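## Task

Take plate B38 out of nest N1 and set it flat on the sealer's stage, seated within the locators. Press START on the sealer and wait for its lamp to turn amber, then green. Once a cycle begins and until the stage has come back out, the stage, the plate on it and its foil must not be touched, or the task fails. At the end B38 must be sealed and seated on the stage with the stage extended again, and the plate in N2 must be unchanged. Nothing may count on the robot to stay in place. Release the plate and move the arm away at the end.

## Robot and tools

Robot: one six-joint arm (big_yam) with a two-finger parallel gripper. Joints in column order: waist, shoulder, elbow, wrist pitch, wrist yaw, wrist roll, then the gripper. Cameras: cam_head_left (504x504), cam_head_right (504x504) and cam_wrist (616x616), listed in that order in results. The wrist camera looks along +z of the link wrist_camera_optical (+x is image right, +y image down). The link pinch sits between the finger pads, about 1 cm back from the tips; fingers extend along its +z and close along its y.

Scene frame: origin on the table top under the arm base, +z up, +y to the left when facing +x. The base may sit slightly tilted on the table.

execute_actions, argument actions: a list holding one item or nothing. Empty list = just report state (with pictures). An action item is {"rows": [...], "steps": n}, n from 4 to 15 (default 15), each step lasting 1/30 s. A wait item is {"steps": n} with n up to 300 and no rows; reply time counts into it. Optional pictures: true adds images to any result.

Each row has 7 numbers, each in [-1, 1], for this single arm. Numbers 1-6 are joint offsets, not poses, in scaled units: 1.0 equals 1.264 rad (waist), 1.32 (shoulder), 1.276 (elbow), 1.83 (wrist pitch), 1.686 (wrist yaw), 2.022 (wrist roll). Offsets are counted from the joint angles printed in the most recent result that shows them; before any such result in a scene, and for second or later calls inside one reply, they count from where the arm stands when the action begins. They never accumulate row to row. One row is used per step; if rows run out, the last repeats. Number 7 is the absolute gripper opening: +1 fully open, -1 closed.

Joint ranges (rad): waist -2.880..2.880, shoulder 0.000..3.142, elbow 0.000..3.019, wrist pitch -1.693..1.571, wrist yaw -1.571..1.571, wrist roll -2.094..2.094. A request reaching more than 0.019 rad beyond a range end is refused and nothing moves. True ends may differ by up to 0.019 rad; requests beyond them are clipped, reported as "joint sent to its limit" (possibly about an earlier action). No such line does not prove room remains.

Speed: per step each joint's target stays within a lead of its measured angle (0.264 waist, 0.32 shoulder, 0.276 elbow, 0.33 wrist pitch, 0.186 wrist yaw, 0.522 wrist roll rad), and targets are pulled back if they would put the gripper over 70 mm from where it is. Big moves therefore take several actions.

Timing: a result is produced 4 steps before its action ends; those steps then run while you reply, and the next action waits for them. Between calls the arm keeps heading for the last row's target until it stalls or a step is HELD.

Sag: zero offsets do not hold still; they return toward the reference angles, and the arm can droop. To hold position, in the first call of a reply send offsets back to the desired angles, zeros afterward, and enlarge the offset if a joint keeps falling short. Tiny commanded moves of a few mm may not shift the hand at all.

Result lines: Joint positions and Joint velocities give the six joints (rad, rad/s) then the pad gap (m, m/s; 0.094 m = fully open). grip_measured is the measured opening on the same -1..1 scale you command; it may be off by about 1 mm throughout a scene. "joint command not followed" means the clearance check altered or blocked targets (mounting blocks and posts count as arm). HELD marks steps where your row was partly or wholly not sent. MOTOR HOT warns at 85 °C; at 100 °C an OVER-TEMPERATURE FAULT drops the arm until it cools. Holding a load heats motors, even while you think.

Gripping: to hold, command an opening below grip_measured; about 0.03 below is firm, less is gentler. Pad force tops out near 50-62 N per pad (weaker on thin parts under ~2 mm); first contact can spike.

Replying without a tool call ends everything.

Sealer: a red lamp means the plate is unseated or the stage was blocked; fix it and press START again. Over the stage, the wrist camera or its bracket can strike the sealer front. During a cycle keep clear of stage, plate and foil. Do not drop, slam, shove hard or knock anything off the table; loose items may occasionally get a brief push.

Each tool is called by a JSON object that holds its "name" and its "arguments", one argument or row to a line.

## Session

{"name": "execute_actions", "arguments": {
  "actions": []
}}

Scene clock: 0.00 s of 6600.00 s.
grip_measured=+1.000
Joint positions: [-0.956  1.887  0.587  0.515 -0.427 -0.984  0.094]
Joint velocities: [-0.015 -0.005 -0.007 -0.007  0.022  0.007  0.   ]
Motor temperatures (°C, as the motors report them): [21 17 17 19 19 21]

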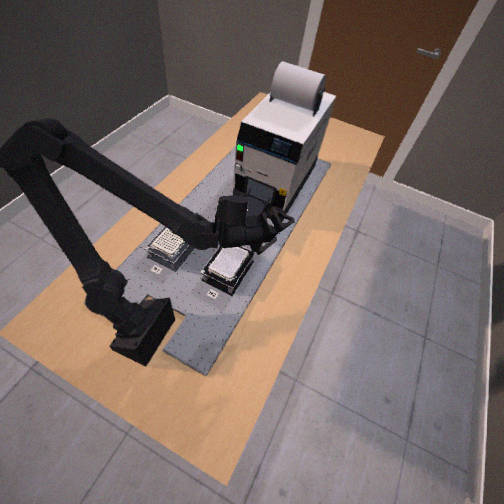

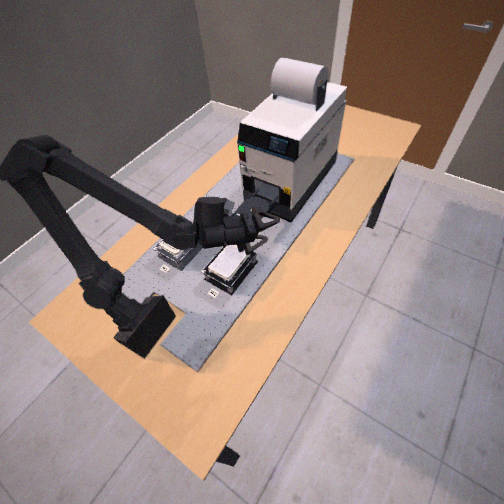

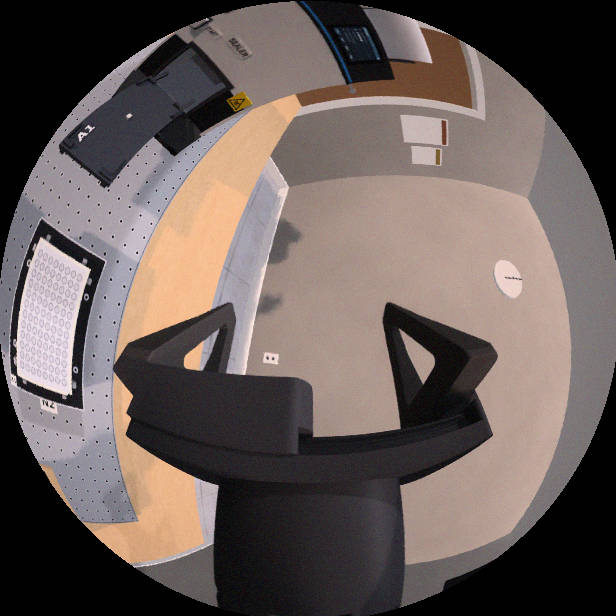

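{"name": "zoom_image", "arguments": {
  "camera": "cam_head_left",
  "region": [0, 100, 300, 400]
}}

{"name": "zoom_image", "arguments": {
  "camera": "cam_head_right",
  "region": [0, 100, 300, 400]
}}

{"name": "zoom_image", "arguments": {
  "camera": "cam_head_left",
  "region": [200, 60, 350, 240]
}}

Region (0, 100, 300, 400) of cam_head_left's 504x504 image, scaled by 1.680, with more detail than that image has.

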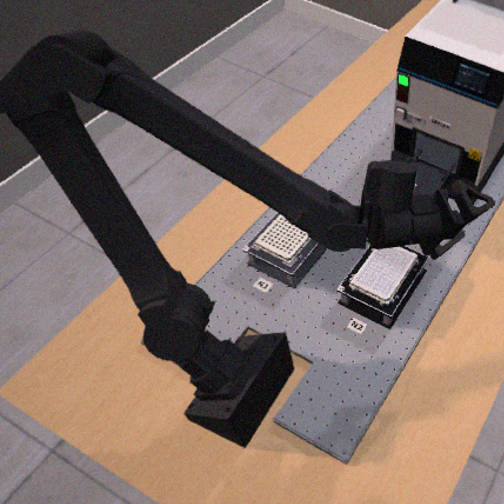

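Region (0, 100, 300, 400) of cam_head_right's 504x504 image, scaled by 1.680, with more detail than that image has.

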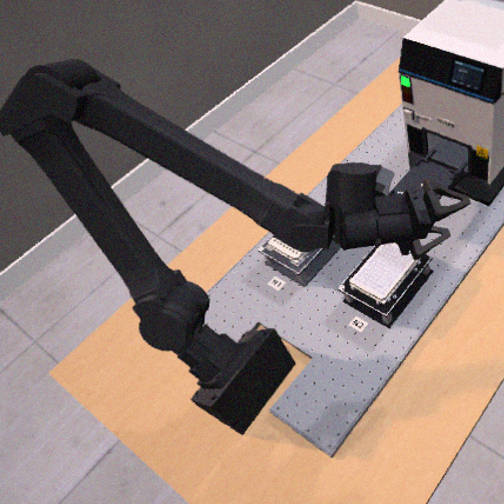

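Region (200, 60, 350, 240) of cam_head_left's 504x504 image, scaled by 2.800, with more detail than that image has.

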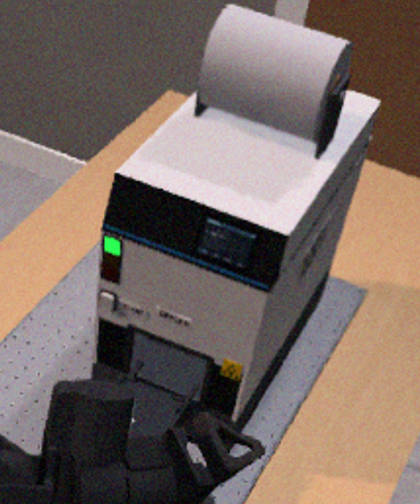

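{"name": "zoom_image", "arguments": {
  "camera": "cam_wrist",
  "region": [40, 0, 400, 200]
}}

{"name": "zoom_image", "arguments": {
  "camera": "cam_wrist",
  "region": [0, 200, 250, 450]
}}

{"name": "zoom_image", "arguments": {
  "camera": "cam_head_left",
  "region": [80, 250, 200, 370]
}}

{"name": "zoom_image", "arguments": {
  "camera": "cam_head_right",
  "region": [80, 250, 200, 370]
}}

Region (40, 0, 400, 200) of cam_wrist's 616x616 image, scaled by 1.400, with more detail than that image has.

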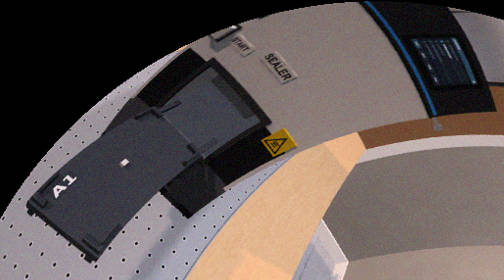

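Region (0, 200, 250, 450) of cam_wrist's 616x616 image, scaled by 2.016, with more detail than that image has.

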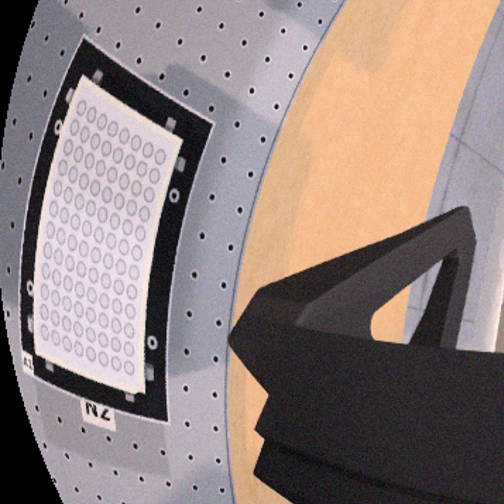

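Region (80, 250, 200, 370) of cam_head_left's 504x504 image, scaled by 4.200, with more detail than that image has.

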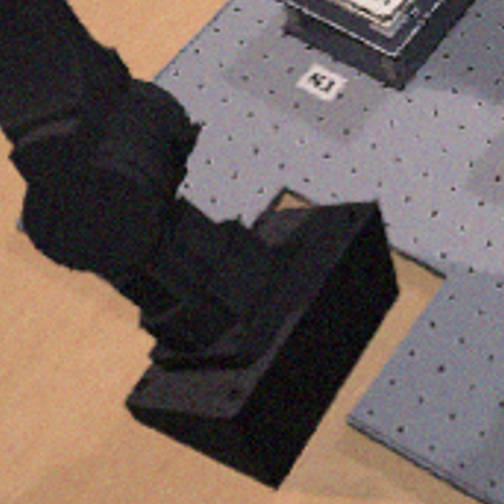

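Region (80, 250, 200, 370) of cam_head_right's 504x504 image, scaled by 4.200, with more detail than that image has.

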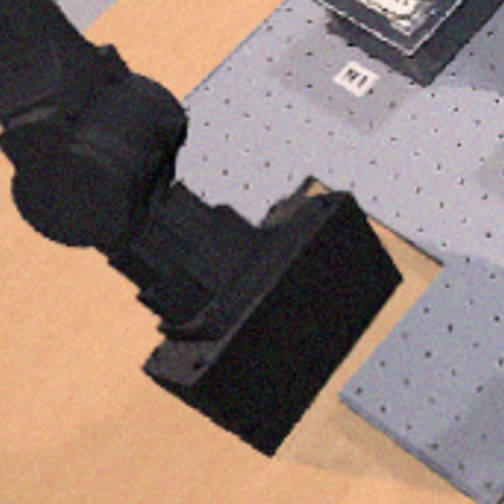

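{"name": "zoom_image", "arguments": {
  "camera": "cam_wrist",
  "region": [200, 270, 420, 400]
}}

{"name": "zoom_image", "arguments": {
  "camera": "cam_wrist",
  "region": [240, 60, 616, 300]
}}

{"name": "zoom_image", "arguments": {
  "camera": "cam_wrist",
  "region": [112, 400, 616, 616]
}}

Region (200, 270, 420, 400) of cam_wrist's 616x616 image, scaled by 2.291, with more detail than that image has; it fills the top 298 rows of this view, and the rest is white.

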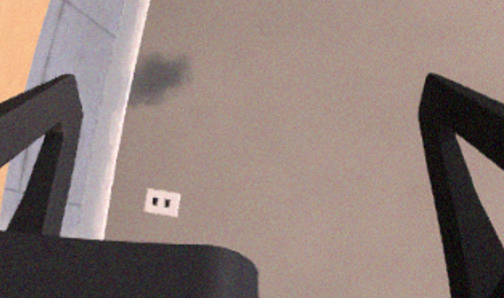

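Region (240, 60, 616, 300) of cam_wrist's 616x616 image, scaled by 1.340, with more detail than that image has; it fills the top 322 rows of this view, and the rest is white.

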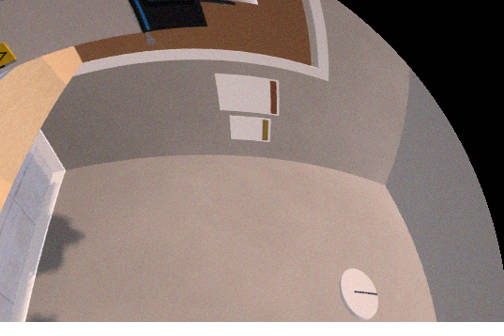

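Region (112, 400, 616, 616) of cam_wrist's 616x616 image, scaled by 1.000; it fills the top 216 rows of this view, and the rest is white.

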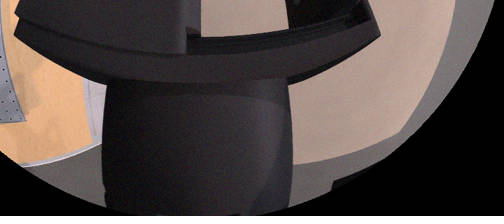

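{"name": "execute_actions", "arguments": {
  "actions": [
    {"rows": [[0.004,-0.011,0.001,-0.016,-0.006,0.006,1],[0.011,-0.033,0.004,-0.049,-0.019,0.017,1],[0.022,-0.066,0.008,-0.098,-0.038,0.035,1],[0.037,-0.11,0.014,-0.163,-0.063,0.058,1],[0.056,-0.166,0.021,-0.245,-0.094,0.087,1],[0.075,-0.221,0.028,-0.327,-0.126,0.116,1],[0.094,-0.277,0.035,-0.409,-0.157,0.145,1],[0.112,-0.332,0.041,-0.49,-0.188,0.174,1],[0.131,-0.387,0.048,-0.572,-0.22,0.203,1],[0.15,-0.442,0.055,-0.654,-0.251,0.232,1],[0.169,-0.498,0.062,-0.736,-0.282,0.261,1],[0.1875,-0.553,0.069,-0.8175,-0.3138,0.2903,1]], "steps": 15}
  ]
}}

{"name": "execute_actions", "arguments": {
  "actions": [
    {"steps": 45}
  ],
  "pictures": true
}}

Scene clock: 6.37 s of 6600.00 s.
grip_measured=+1.000
Joint positions: [-0.842  1.477  0.588 -0.176 -0.796 -0.75   0.094]
Joint velocities: [ 0.552 -1.763  0.002 -1.653 -0.989  0.916  0.   ]
Motor temperatures (°C, as the motors report them): [21 18 19 19 19 21]
Steps of this call (steps 1 to 90: nothing new was sent; then 3.00 s passed at rest; steps 91 to 101: the first 11 steps of this action). Readings (joint positions):
91: [-0.956 1.886 0.587 0.511 -0.430 -0.984]
92: [-0.956 1.882 0.587 0.493 -0.443 -0.980]
94: [-0.952 1.849 0.587 0.381 -0.499 -0.953]
98: [-0.900 1.658 0.587 0.012 -0.668 -0.843]
101: the state above

Scene clock: 7.87 s of 6600.00 s.
grip_measured=+1.000
Joint positions: [-0.72   1.158  0.666 -0.972 -0.958 -0.407  0.094]
Joint velocities: [-0.005 -0.015 -0.012 -0.002 -0.051  0.022  0.   ]
Motor temperatures (°C, as the motors report them): [21 18 19 19 19 21]
Kept back: nothing.
Steps of this call (steps 1 to 4: the last 4 steps of your previous action; steps 5 to 45: the robot went on to your last target). Readings (joint positions):
1: [-0.823 1.416 0.589 -0.230 -0.840 -0.718]
2: [-0.804 1.355 0.593 -0.291 -0.878 -0.682]
4: [-0.765 1.239 0.615 -0.469 -0.936 -0.597]
8: [-0.720 1.110 0.666 -0.861 -0.961 -0.486]
45: the state above
The arm was judged still, so your last target was given up. Only a new action makes it travel on or press farther. Fingers that are still opening or closing keep moving.

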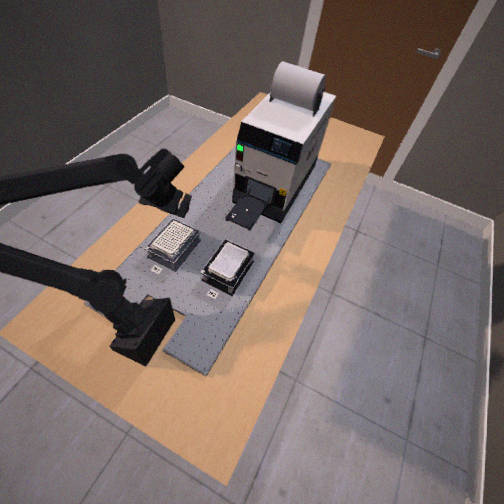

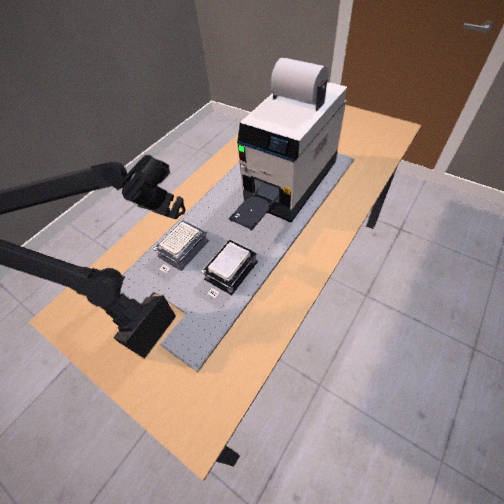

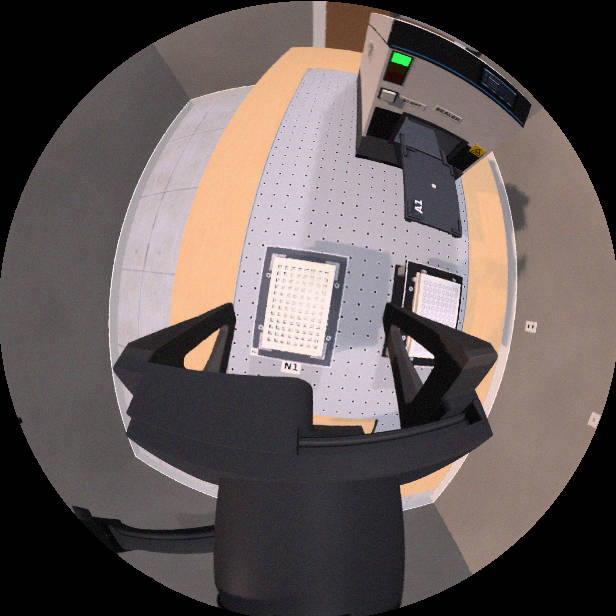

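{"name": "zoom_image", "arguments": {
  "camera": "cam_wrist",
  "region": [220, 220, 400, 400]
}}

{"name": "zoom_image", "arguments": {
  "camera": "cam_wrist",
  "region": [340, 40, 540, 260]
}}

{"name": "zoom_image", "arguments": {
  "camera": "cam_head_left",
  "region": [130, 140, 300, 310]
}}

Region (220, 220, 400, 400) of cam_wrist's 616x616 image, scaled by 2.800, with more detail than that image has.

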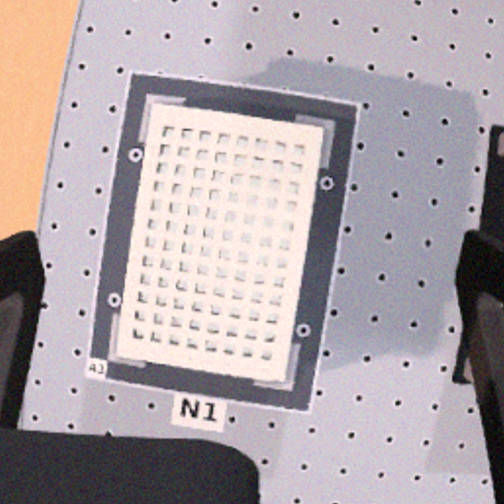

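Region (340, 40, 540, 260) of cam_wrist's 616x616 image, scaled by 2.291, with more detail than that image has; it fills the left 458 columns of this view, and the rest is white.

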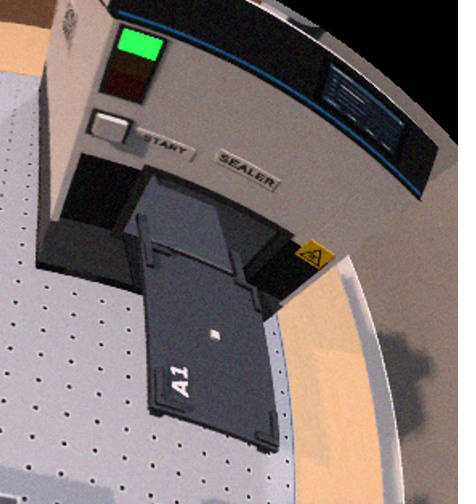

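Region (130, 140, 300, 310) of cam_head_left's 504x504 image, scaled by 2.965, with more detail than that image has.

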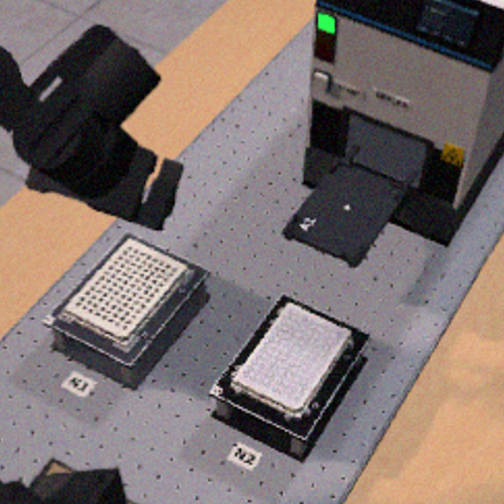

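{"name": "zoom_image", "arguments": {
  "camera": "cam_wrist",
  "region": [130, 20, 250, 140]
}}

{"name": "zoom_image", "arguments": {
  "camera": "cam_wrist",
  "region": [390, 470, 510, 590]
}}

{"name": "zoom_image", "arguments": {
  "camera": "cam_wrist",
  "region": [50, 420, 190, 560]
}}

{"name": "zoom_image", "arguments": {
  "camera": "cam_wrist",
  "region": [250, 245, 350, 365]
}}

Region (130, 20, 250, 140) of cam_wrist's 616x616 image, scaled by 4.200, with more detail than that image has.

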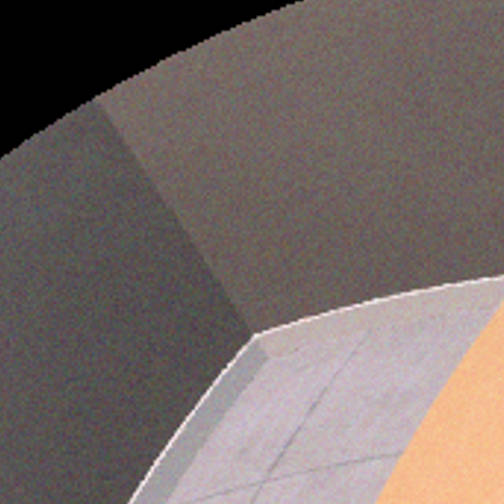

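Region (390, 470, 510, 590) of cam_wrist's 616x616 image, scaled by 4.200, with more detail than that image has.

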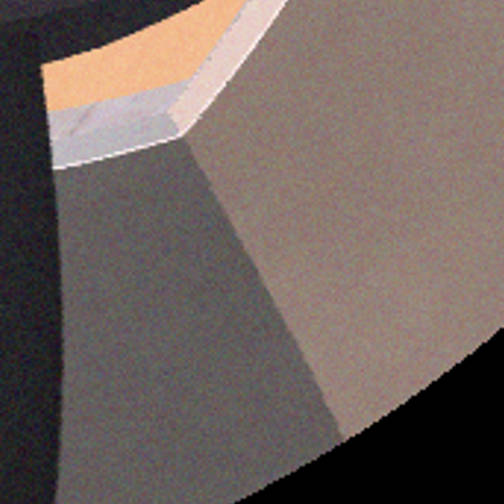

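Region (50, 420, 190, 560) of cam_wrist's 616x616 image, scaled by 3.600, with more detail than that image has.

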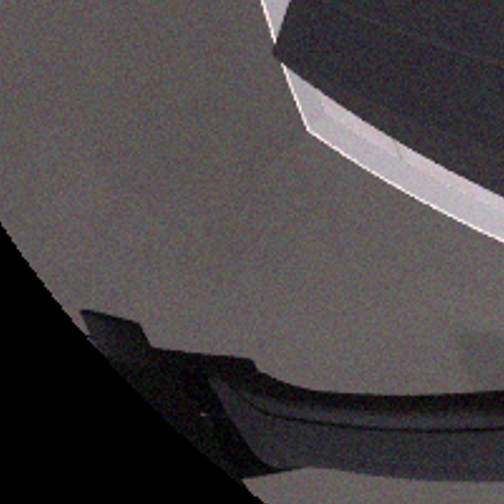

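Region (250, 245, 350, 365) of cam_wrist's 616x616 image, scaled by 4.200, with more detail than that image has.

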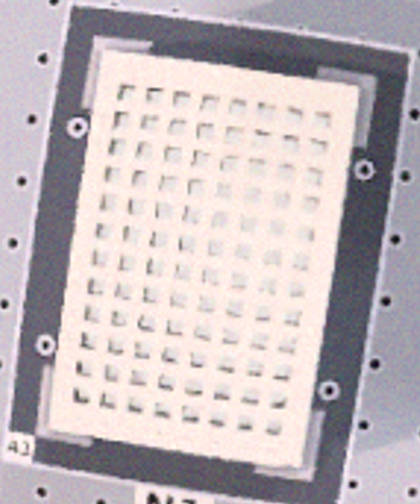

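{"name": "zoom_image", "arguments": {
  "camera": "cam_wrist",
  "region": [290, 0, 430, 170]
}}

{"name": "zoom_image", "arguments": {
  "camera": "cam_wrist",
  "region": [440, 80, 560, 200]
}}

Region (290, 0, 430, 170) of cam_wrist's 616x616 image, scaled by 2.965, with more detail than that image has; it fills the left 415 columns of this view, and the rest is white.

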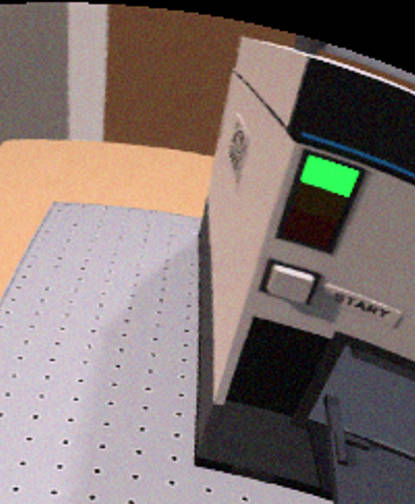

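Region (440, 80, 560, 200) of cam_wrist's 616x616 image, scaled by 4.200, with more detail than that image has.

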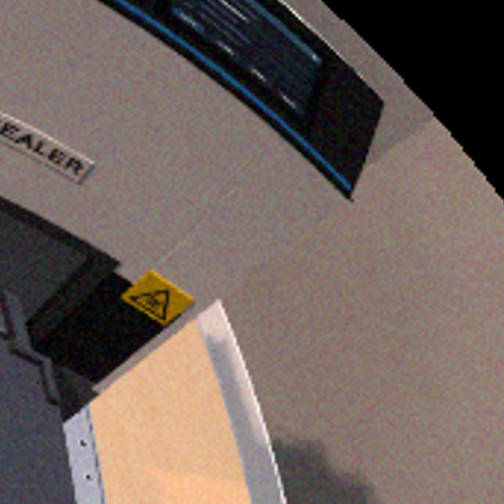

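{"name": "execute_actions", "arguments": {
  "actions": [
    {"rows": [[0.0029,-0.0013,-0.0026,0.0036,0.0013,0.0035,1],[0.0115,-0.0053,-0.0102,0.0141,0.0052,0.014,1],[0.0254,-0.0116,-0.0226,0.0311,0.0114,0.0311,1],[0.044,-0.0201,-0.0392,0.0539,0.0198,0.0538,1],[0.0665,-0.0304,-0.0592,0.0814,0.03,0.0813,1],[0.0918,-0.042,-0.0818,0.1125,0.0414,0.1124,1],[0.119,-0.0544,-0.106,0.1458,0.0536,0.1456,1],[0.1468,-0.0672,-0.1307,0.1799,0.0662,0.1796,1],[0.174,-0.0796,-0.1549,0.2132,0.0784,0.2128,1],[0.1994,-0.0912,-0.1775,0.2443,0.0899,0.2439,1],[0.2218,-0.1015,-0.1975,0.2718,0.1,0.2714,1],[0.2404,-0.11,-0.2141,0.2946,0.1084,0.2941,1],[0.2543,-0.1163,-0.2265,0.3116,0.1146,0.3112,1],[0.2629,-0.1203,-0.2341,0.3221,0.1185,0.3217,1],[0.2658,-0.1216,-0.2367,0.3257,0.1198,0.3252,1]], "steps": 15}
  ]
}}

{"name": "execute_actions", "arguments": {
  "actions": [
    {"steps": 25}
  ],
  "pictures": true
}}

Scene clock: 14.67 s of 6600.00 s.
grip_measured=+1.000
Joint positions: [-0.504  1.058  0.465 -0.59  -0.806 -0.088  0.094]
Joint velocities: [ 1.118 -0.484 -0.896  1.526  0.476  1.443  0.   ]
Motor temperatures (°C, as the motors report them): [21 17 20 19 19 21]
Steps of this call (steps 1 to 90: nothing new was sent; then 3.43 s passed at rest; steps 91 to 101: the first 11 steps of this action). Readings (joint positions):
91: [-0.720 1.158 0.666 -0.972 -0.958 -0.407]
92: [-0.720 1.158 0.665 -0.969 -0.956 -0.404]
94: [-0.713 1.153 0.653 -0.935 -0.937 -0.379]
98: [-0.621 1.109 0.562 -0.757 -0.864 -0.241]
101: the state above

Scene clock: 15.50 s of 6600.00 s.
grip_measured=+1.000
Joint positions: [-0.386  1.002  0.361 -0.39  -0.759  0.239  0.094]
Joint velocities: [-0.005 -0.005 -0.007  0.007 -0.007  0.007  0.   ]
Motor temperatures (°C, as the motors report them): [21 17 20 19 19 21]
Kept back: nothing.
Steps of this call (steps 1 to 4: the last 4 steps of your previous action; steps 5 to 25: the robot went on to your last target). Readings (joint positions):
1: [-0.468 1.042 0.436 -0.539 -0.791 -0.036]
2: [-0.438 1.028 0.411 -0.496 -0.778 0.012]
4: [-0.397 1.009 0.375 -0.435 -0.764 0.092]
8: [-0.386 1.002 0.361 -0.398 -0.759 0.180]
25: the state above

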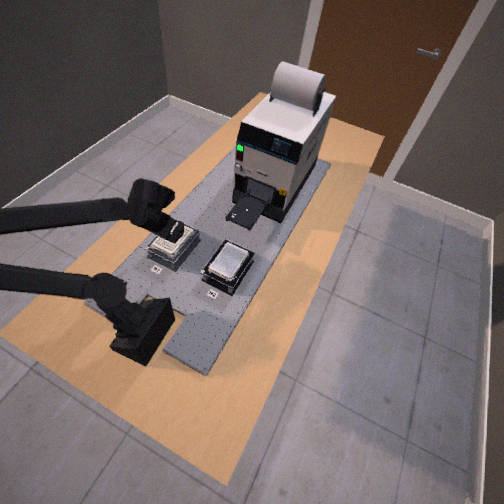

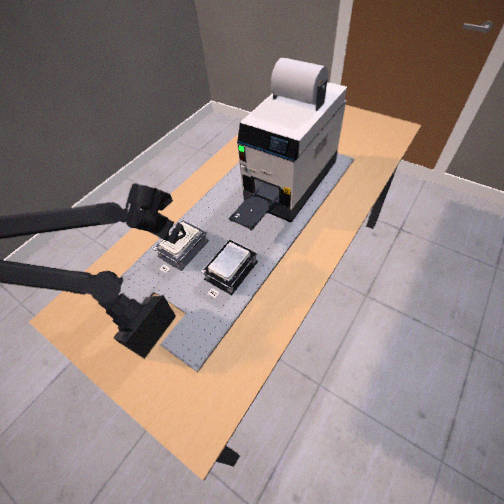

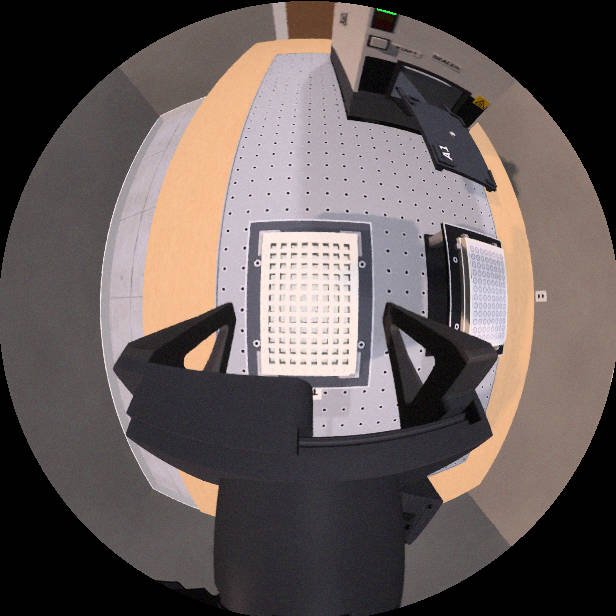

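Very well aligned. Let me look in detail.

{"name": "zoom_image", "arguments": {
  "camera": "cam_wrist",
  "region": [220, 210, 400, 400]
}}

{"name": "zoom_image", "arguments": {
  "camera": "cam_wrist",
  "region": [410, 210, 530, 370]
}}

{"name": "zoom_image", "arguments": {
  "camera": "cam_head_right",
  "region": [120, 170, 270, 310]
}}

Region (220, 210, 400, 400) of cam_wrist's 616x616 image, scaled by 2.653, with more detail than that image has; it fills the left 477 columns of this view, and the rest is white.

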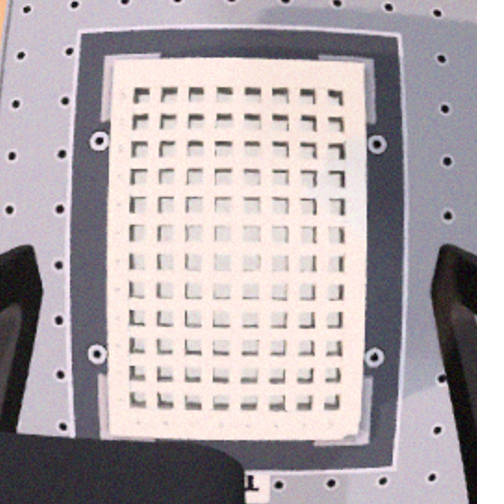

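Region (410, 210, 530, 370) of cam_wrist's 616x616 image, scaled by 3.150, with more detail than that image has; it fills the left 378 columns of this view, and the rest is white.

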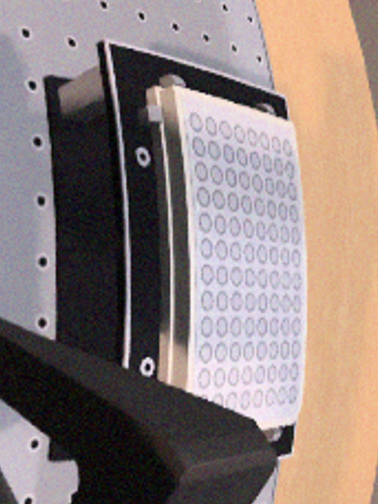

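Region (120, 170, 270, 310) of cam_head_right's 504x504 image, scaled by 3.360, with more detail than that image has; it fills the top 470 rows of this view, and the rest is white.

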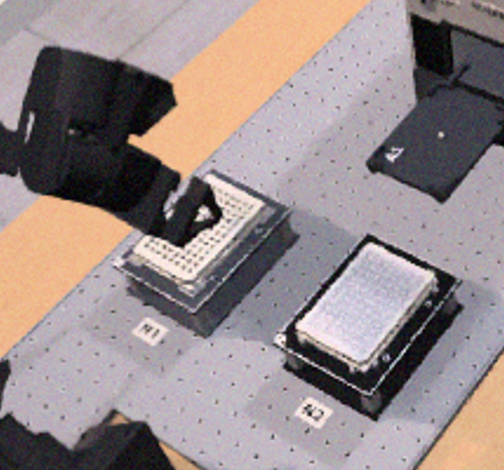

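{"name": "zoom_image", "arguments": {
  "camera": "cam_wrist",
  "region": [170, 290, 260, 380]
}}

{"name": "zoom_image", "arguments": {
  "camera": "cam_head_left",
  "region": [130, 190, 210, 270]
}}

Region (170, 290, 260, 380) of cam_wrist's 616x616 image, scaled by 5.600, with more detail than that image has.

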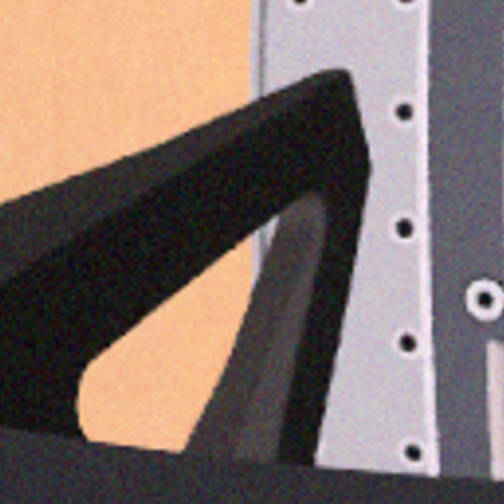

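Region (130, 190, 210, 270) of cam_head_left's 504x504 image, scaled by 6.300, with more detail than that image has.

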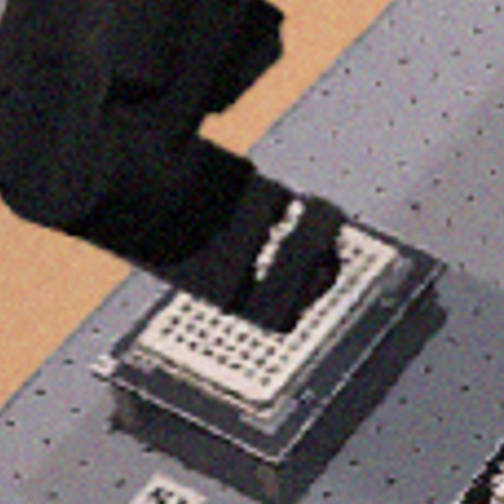

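{"name": "execute_actions", "arguments": {
  "actions": [
    {"rows": [[0.001,0.0006,-0.0006,0.0015,0.0004,0.0008,1],[0.004,0.0022,-0.0023,0.0059,0.0018,0.0031,1],[0.0087,0.0048,-0.0051,0.0131,0.0039,0.0069,1],[0.0151,0.0084,-0.0089,0.0226,0.0068,0.0119,1],[0.0229,0.0126,-0.0134,0.0342,0.0103,0.018,1],[0.0316,0.0174,-0.0185,0.0473,0.0142,0.0248,1],[0.041,0.0226,-0.024,0.0613,0.0184,0.0322,1],[0.0505,0.0279,-0.0296,0.0756,0.0227,0.0397,1],[0.0599,0.0331,-0.0351,0.0896,0.0269,0.0471,1],[0.0686,0.0379,-0.0402,0.1027,0.0308,0.0539,1],[0.0764,0.0421,-0.0447,0.1143,0.0343,0.06,1],[0.0828,0.0457,-0.0485,0.1238,0.0372,0.065,1],[0.0875,0.0483,-0.0513,0.131,0.0393,0.0688,1],[0.0905,0.0499,-0.053,0.1354,0.0407,0.0711,1],[0.0915,0.0505,-0.0536,0.1369,0.0411,0.0719,1]], "steps": 15}
  ]
}}

{"name": "execute_actions", "arguments": {
  "actions": [
    {"steps": 22}
  ],
  "pictures": true
}}

Scene clock: 18.97 s of 6600.00 s.
grip_measured=+1.000
Joint positions: [-0.323  1.036  0.323 -0.238 -0.708  0.303  0.094]
Joint velocities: [ 0.357  0.23  -0.222  0.652  0.125  0.33   0.   ]
Motor temperatures (°C, as the motors report them): [21 17 20 19 19 21]
Steps of this call (steps 1 to 30: the robot went on to your last target; steps 31 to 90: nothing new was sent; then 0.10 s passed at rest; steps 91 to 101: the first 11 steps of this action). Readings (joint positions):
91: [-0.386 1.002 0.361 -0.390 -0.759 0.241]
92: [-0.386 1.002 0.361 -0.390 -0.759 0.241]
94: [-0.386 1.002 0.360 -0.382 -0.753 0.243]
98: [-0.362 1.014 0.344 -0.309 -0.728 0.270]
101: the state above

Scene clock: 19.70 s of 6600.00 s.
grip_measured=+1.000
Joint positions: [-0.282  1.063  0.295 -0.154 -0.692  0.374  0.094]
Joint velocities: [-0.015  0.015 -0.017 -0.012  0.007  0.022  0.   ]
Motor temperatures (°C, as the motors report them): [21 17 20 19 19 21]
Kept back: nothing.
Steps of this call (steps 1 to 4: the last 4 steps of your previous action; steps 5 to 22: the robot went on to your last target). Readings (joint positions):
1: [-0.312 1.043 0.316 -0.217 -0.703 0.314]
2: [-0.301 1.050 0.309 -0.198 -0.698 0.325]
4: [-0.287 1.060 0.300 -0.173 -0.694 0.342]
8: [-0.282 1.063 0.295 -0.158 -0.692 0.362]
22: the state above

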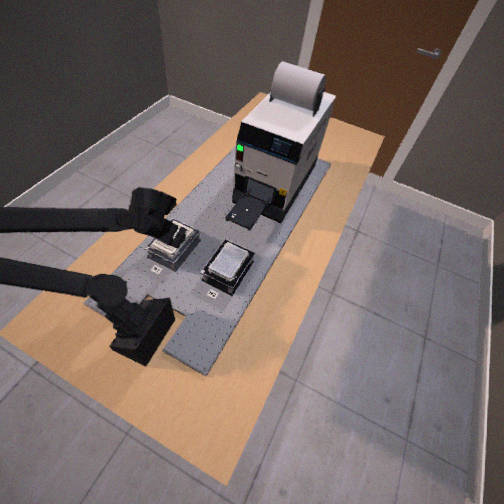

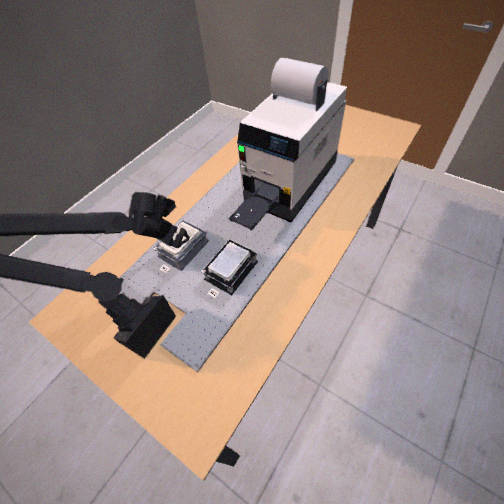

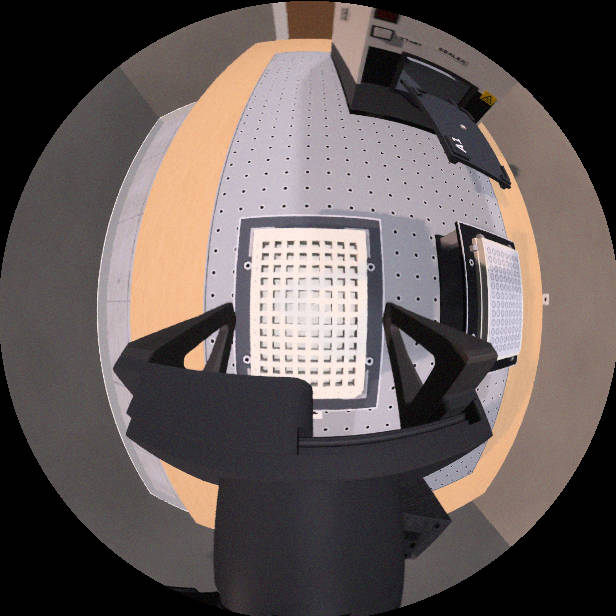

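{"name": "zoom_image", "arguments": {
  "camera": "cam_wrist",
  "region": [220, 210, 400, 410]
}}

{"name": "zoom_image", "arguments": {
  "camera": "cam_wrist",
  "region": [225, 285, 395, 345]
}}

Region (220, 210, 400, 410) of cam_wrist's 616x616 image, scaled by 2.520, with more detail than that image has; it fills the left 454 columns of this view, and the rest is white.

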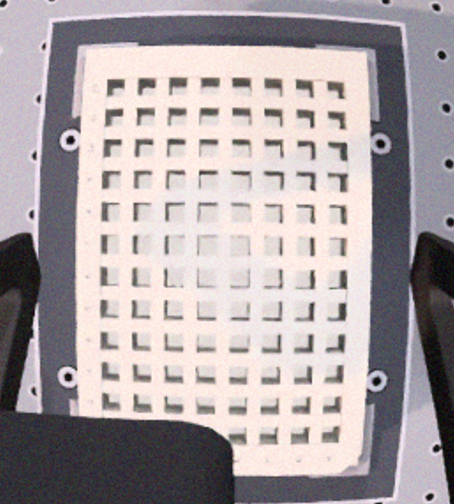

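Region (225, 285, 395, 345) of cam_wrist's 616x616 image, scaled by 2.965, with more detail than that image has; it fills the top 178 rows of this view, and the rest is white.

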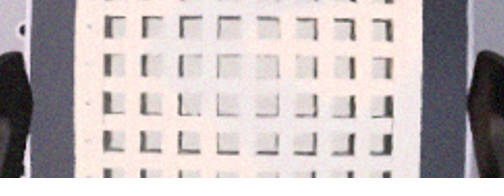

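{"name": "zoom_image", "arguments": {
  "camera": "cam_wrist",
  "region": [430, 220, 530, 340]
}}

{"name": "zoom_image", "arguments": {
  "camera": "cam_head_right",
  "region": [140, 200, 220, 280]
}}

Region (430, 220, 530, 340) of cam_wrist's 616x616 image, scaled by 4.200, with more detail than that image has.

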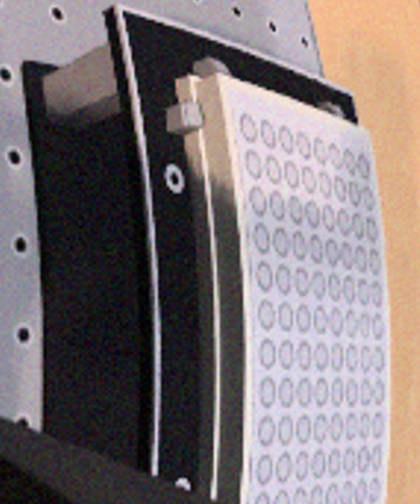

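Region (140, 200, 220, 280) of cam_head_right's 504x504 image, scaled by 6.300, with more detail than that image has.

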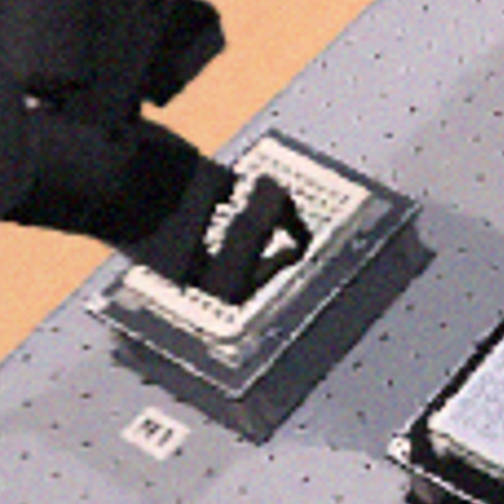

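{"name": "execute_actions", "arguments": {
  "actions": [
    {"rows": [[0.0101,0.005,-0.0026,0.0086,0.0017,0.0055,1],[0.0117,0.0065,-0.0034,0.0107,0.0024,0.0064,1],[0.0145,0.0089,-0.0045,0.0141,0.0034,0.0079,1],[0.0181,0.0121,-0.0061,0.0186,0.0048,0.0098,1],[0.0225,0.016,-0.008,0.024,0.0065,0.0122,1],[0.0275,0.0203,-0.0101,0.0302,0.0084,0.0148,1],[0.0328,0.025,-0.0124,0.0367,0.0105,0.0176,1],[0.0382,0.0298,-0.0147,0.0435,0.0125,0.0206,1],[0.0435,0.0345,-0.017,0.05,0.0146,0.0234,1],[0.0485,0.0389,-0.0191,0.0562,0.0165,0.0261,1],[0.0529,0.0427,-0.021,0.0616,0.0182,0.0284,1],[0.0565,0.0459,-0.0226,0.0661,0.0196,0.0303,1],[0.0593,0.0483,-0.0237,0.0695,0.0206,0.0318,1],[0.0609,0.0498,-0.0245,0.0716,0.0213,0.0327,1],[0.0615,0.0503,-0.0247,0.0723,0.0215,0.033,1]], "steps": 15}
  ]
}}

{"name": "execute_actions", "arguments": {
  "actions": [
    {"steps": 20}
  ],
  "pictures": true
}}

Scene clock: 21.73 s of 6600.00 s.
grip_measured=+1.000
Joint positions: [-0.241  1.099  0.281 -0.076 -0.666  0.403  0.094]
Joint velocities: [ 0.2    0.21  -0.105  0.291  0.066  0.125  0.   ]
Motor temperatures (°C, as the motors report them): [21 17 20 19 20 21]
Steps of this call (steps 1 to 15: the robot went on to your last target; steps 16 to 50: nothing new was sent; steps 51 to 61: the first 11 steps of this action). Readings (joint positions):
51: [-0.282 1.063 0.295 -0.154 -0.692 0.375]
52: [-0.282 1.063 0.295 -0.154 -0.691 0.375]
54: [-0.281 1.064 0.295 -0.146 -0.688 0.378]
58: [-0.263 1.079 0.290 -0.109 -0.676 0.390]
61: the state above

Scene clock: 22.40 s of 6600.00 s.
grip_measured=+1.000
Joint positions: [-0.219  1.123  0.268 -0.037 -0.658  0.431  0.094]
Joint velocities: [-0.015  0.015 -0.012  0.002 -0.051 -0.037  0.   ]
Motor temperatures (°C, as the motors report them): [21 17 20 19 20 21]
Kept back: nothing.
Steps of this call (steps 1 to 4: the last 4 steps of your previous action; steps 5 to 20: the robot went on to your last target). Readings (joint positions):
1: [-0.235 1.106 0.277 -0.066 -0.664 0.407]
2: [-0.229 1.111 0.274 -0.057 -0.662 0.412]
4: [-0.221 1.120 0.270 -0.046 -0.659 0.418]
8: [-0.219 1.123 0.268 -0.039 -0.658 0.426]
20: the state above

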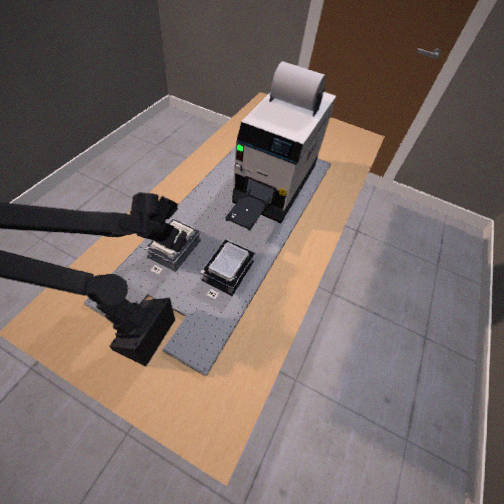

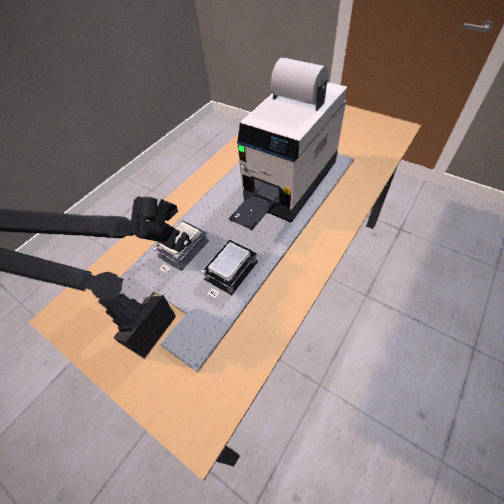

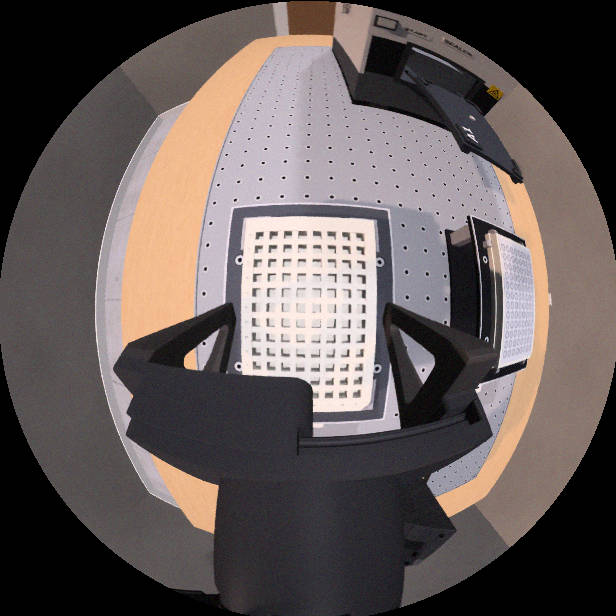

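{"name": "zoom_image", "arguments": {
  "camera": "cam_wrist",
  "region": [225, 285, 395, 345]
}}

{"name": "zoom_image", "arguments": {
  "camera": "cam_wrist",
  "region": [215, 195, 405, 415]
}}

{"name": "zoom_image", "arguments": {
  "camera": "cam_head_right",
  "region": [150, 215, 210, 275]
}}

Region (225, 285, 395, 345) of cam_wrist's 616x616 image, scaled by 2.965, with more detail than that image has; it fills the top 178 rows of this view, and the rest is white.

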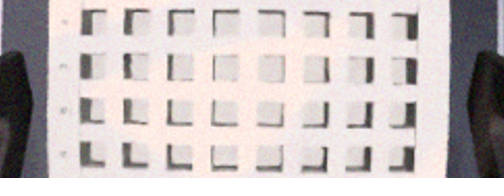

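Region (215, 195, 405, 415) of cam_wrist's 616x616 image, scaled by 2.291, with more detail than that image has; it fills the left 435 columns of this view, and the rest is white.

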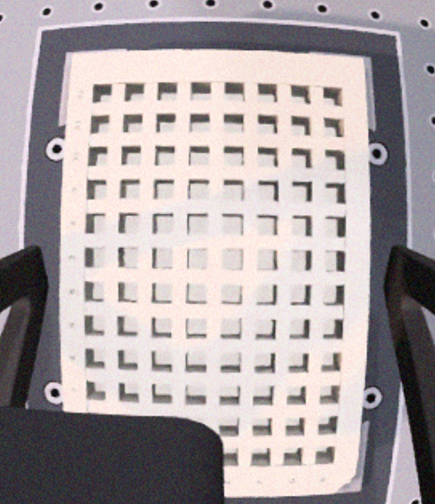

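Region (150, 215, 210, 275) of cam_head_right's 504x504 image, scaled by 8.400, with more detail than that image has.

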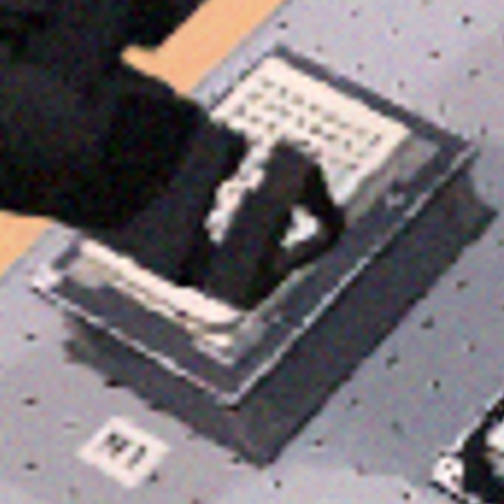

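{"name": "execute_actions", "arguments": {
  "actions": [
    {"rows": [[0.012,0.005,-0.0036,0.0086,0.0014,0.0055,1],[0.013,0.0056,-0.0042,0.0095,0.0016,0.0068,1],[0.0142,0.0062,-0.0047,0.0104,0.0018,0.0081,1],[0.0153,0.0068,-0.0053,0.0113,0.0021,0.0094,1],[0.0163,0.0073,-0.0058,0.0122,0.0023,0.0107,1],[0.0163,0.0073,-0.0058,0.0122,0.0023,0.0107,0.97],[0.0163,0.0073,-0.0058,0.0122,0.0023,0.0107,0.94],[0.0163,0.0073,-0.0058,0.0122,0.0023,0.0107,0.91],[0.0163,0.0073,-0.0058,0.0122,0.0023,0.0107,0.88],[0.0163,0.0073,-0.0058,0.0122,0.0023,0.0107,0.86],[0.0163,0.0073,-0.0058,0.0122,0.0023,0.0107,0.84],[0.0163,0.0073,-0.0058,0.0122,0.0023,0.0107,0.82],[0.0163,0.0073,-0.0058,0.0122,0.0023,0.0107,0.81],[0.0163,0.0073,-0.0058,0.0122,0.0023,0.0107,0.80],[0.0163,0.0073,-0.0058,0.0122,0.0023,0.0107,0.79]], "steps": 15}
  ]
}}

{"name": "execute_actions", "arguments": {
  "actions": [
    {"steps": 12}
  ],
  "pictures": true
}}

Scene clock: 23.80 s of 6600.00 s.
grip_measured=+0.851
Joint positions: [-0.214  1.123  0.268 -0.029 -0.657  0.441  0.087]
Joint velocities: [-0.005 -0.005 -0.002 -0.007 -0.051  0.081 -0.017]
Motor temperatures (°C, as the motors report them): [21 17 20 19 20 21]
Steps of this call (steps 1 to 15: the robot went on to your last target; steps 16 to 31: nothing new was sent; steps 32 to 42: the first 11 steps of this action). Readings (joint positions):
32: [-0.219 1.123 0.268 -0.037 -0.658 0.431]
33: [-0.219 1.123 0.268 -0.036 -0.658 0.432]
35: [-0.218 1.123 0.268 -0.034 -0.658 0.434]
39: [-0.214 1.123 0.268 -0.030 -0.657 0.439]
42: the state above

Scene clock: 24.20 s of 6600.00 s.
grip_measured=+0.792
Joint positions: [-0.214  1.123  0.268 -0.029 -0.656  0.442  0.084]
Joint velocities: [-0.005 -0.005 -0.002  0.007  0.007 -0.051  0.   ]
Motor temperatures (°C, as the motors report them): [21 17 20 19 20 21]
Kept back: nothing.
Steps of this call (steps 1 to 4: the last 4 steps of your previous action; steps 5 to 12: the robot went on to your last target). Readings (joint positions):
1: [-0.214 1.123 0.268 -0.029 -0.657 0.441]
2: [-0.214 1.123 0.268 -0.029 -0.657 0.441]
4: [-0.214 1.123 0.268 -0.029 -0.657 0.442]
8: [-0.214 1.123 0.268 -0.029 -0.656 0.442]
12: the state above

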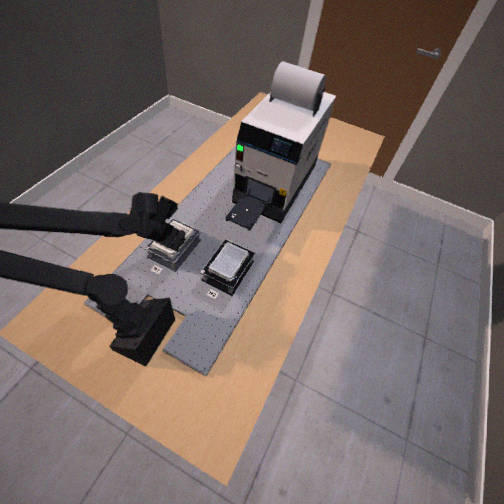

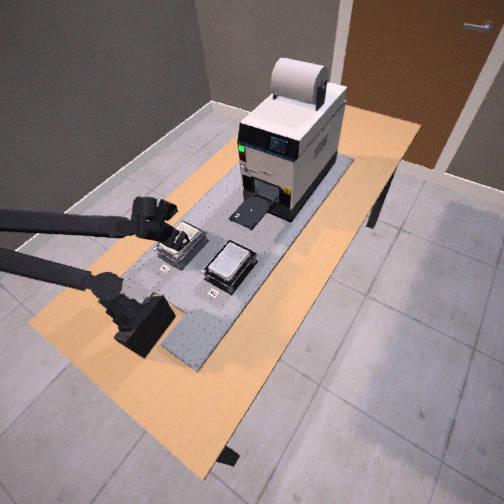

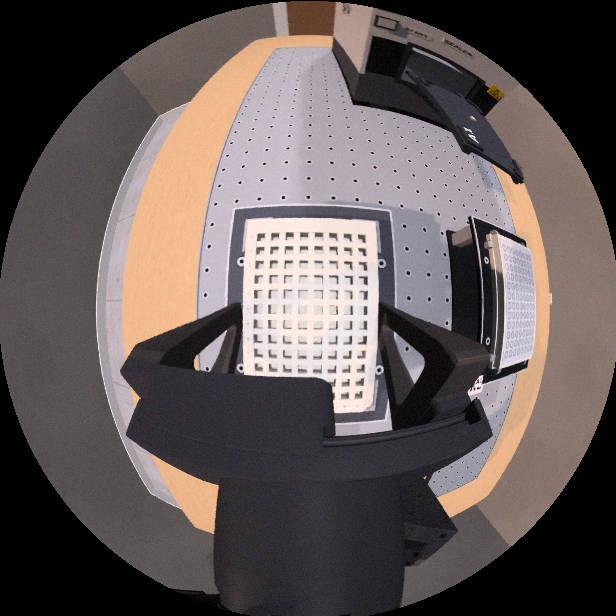

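{"name": "zoom_image", "arguments": {
  "camera": "cam_wrist",
  "region": [225, 285, 395, 345]
}}

Region (225, 285, 395, 345) of cam_wrist's 616x616 image, scaled by 2.965, with more detail than that image has; it fills the top 178 rows of this view, and the rest is white.

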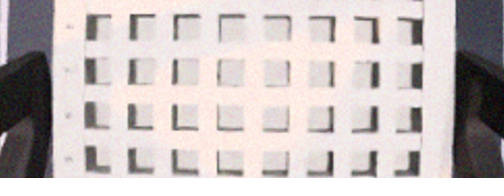

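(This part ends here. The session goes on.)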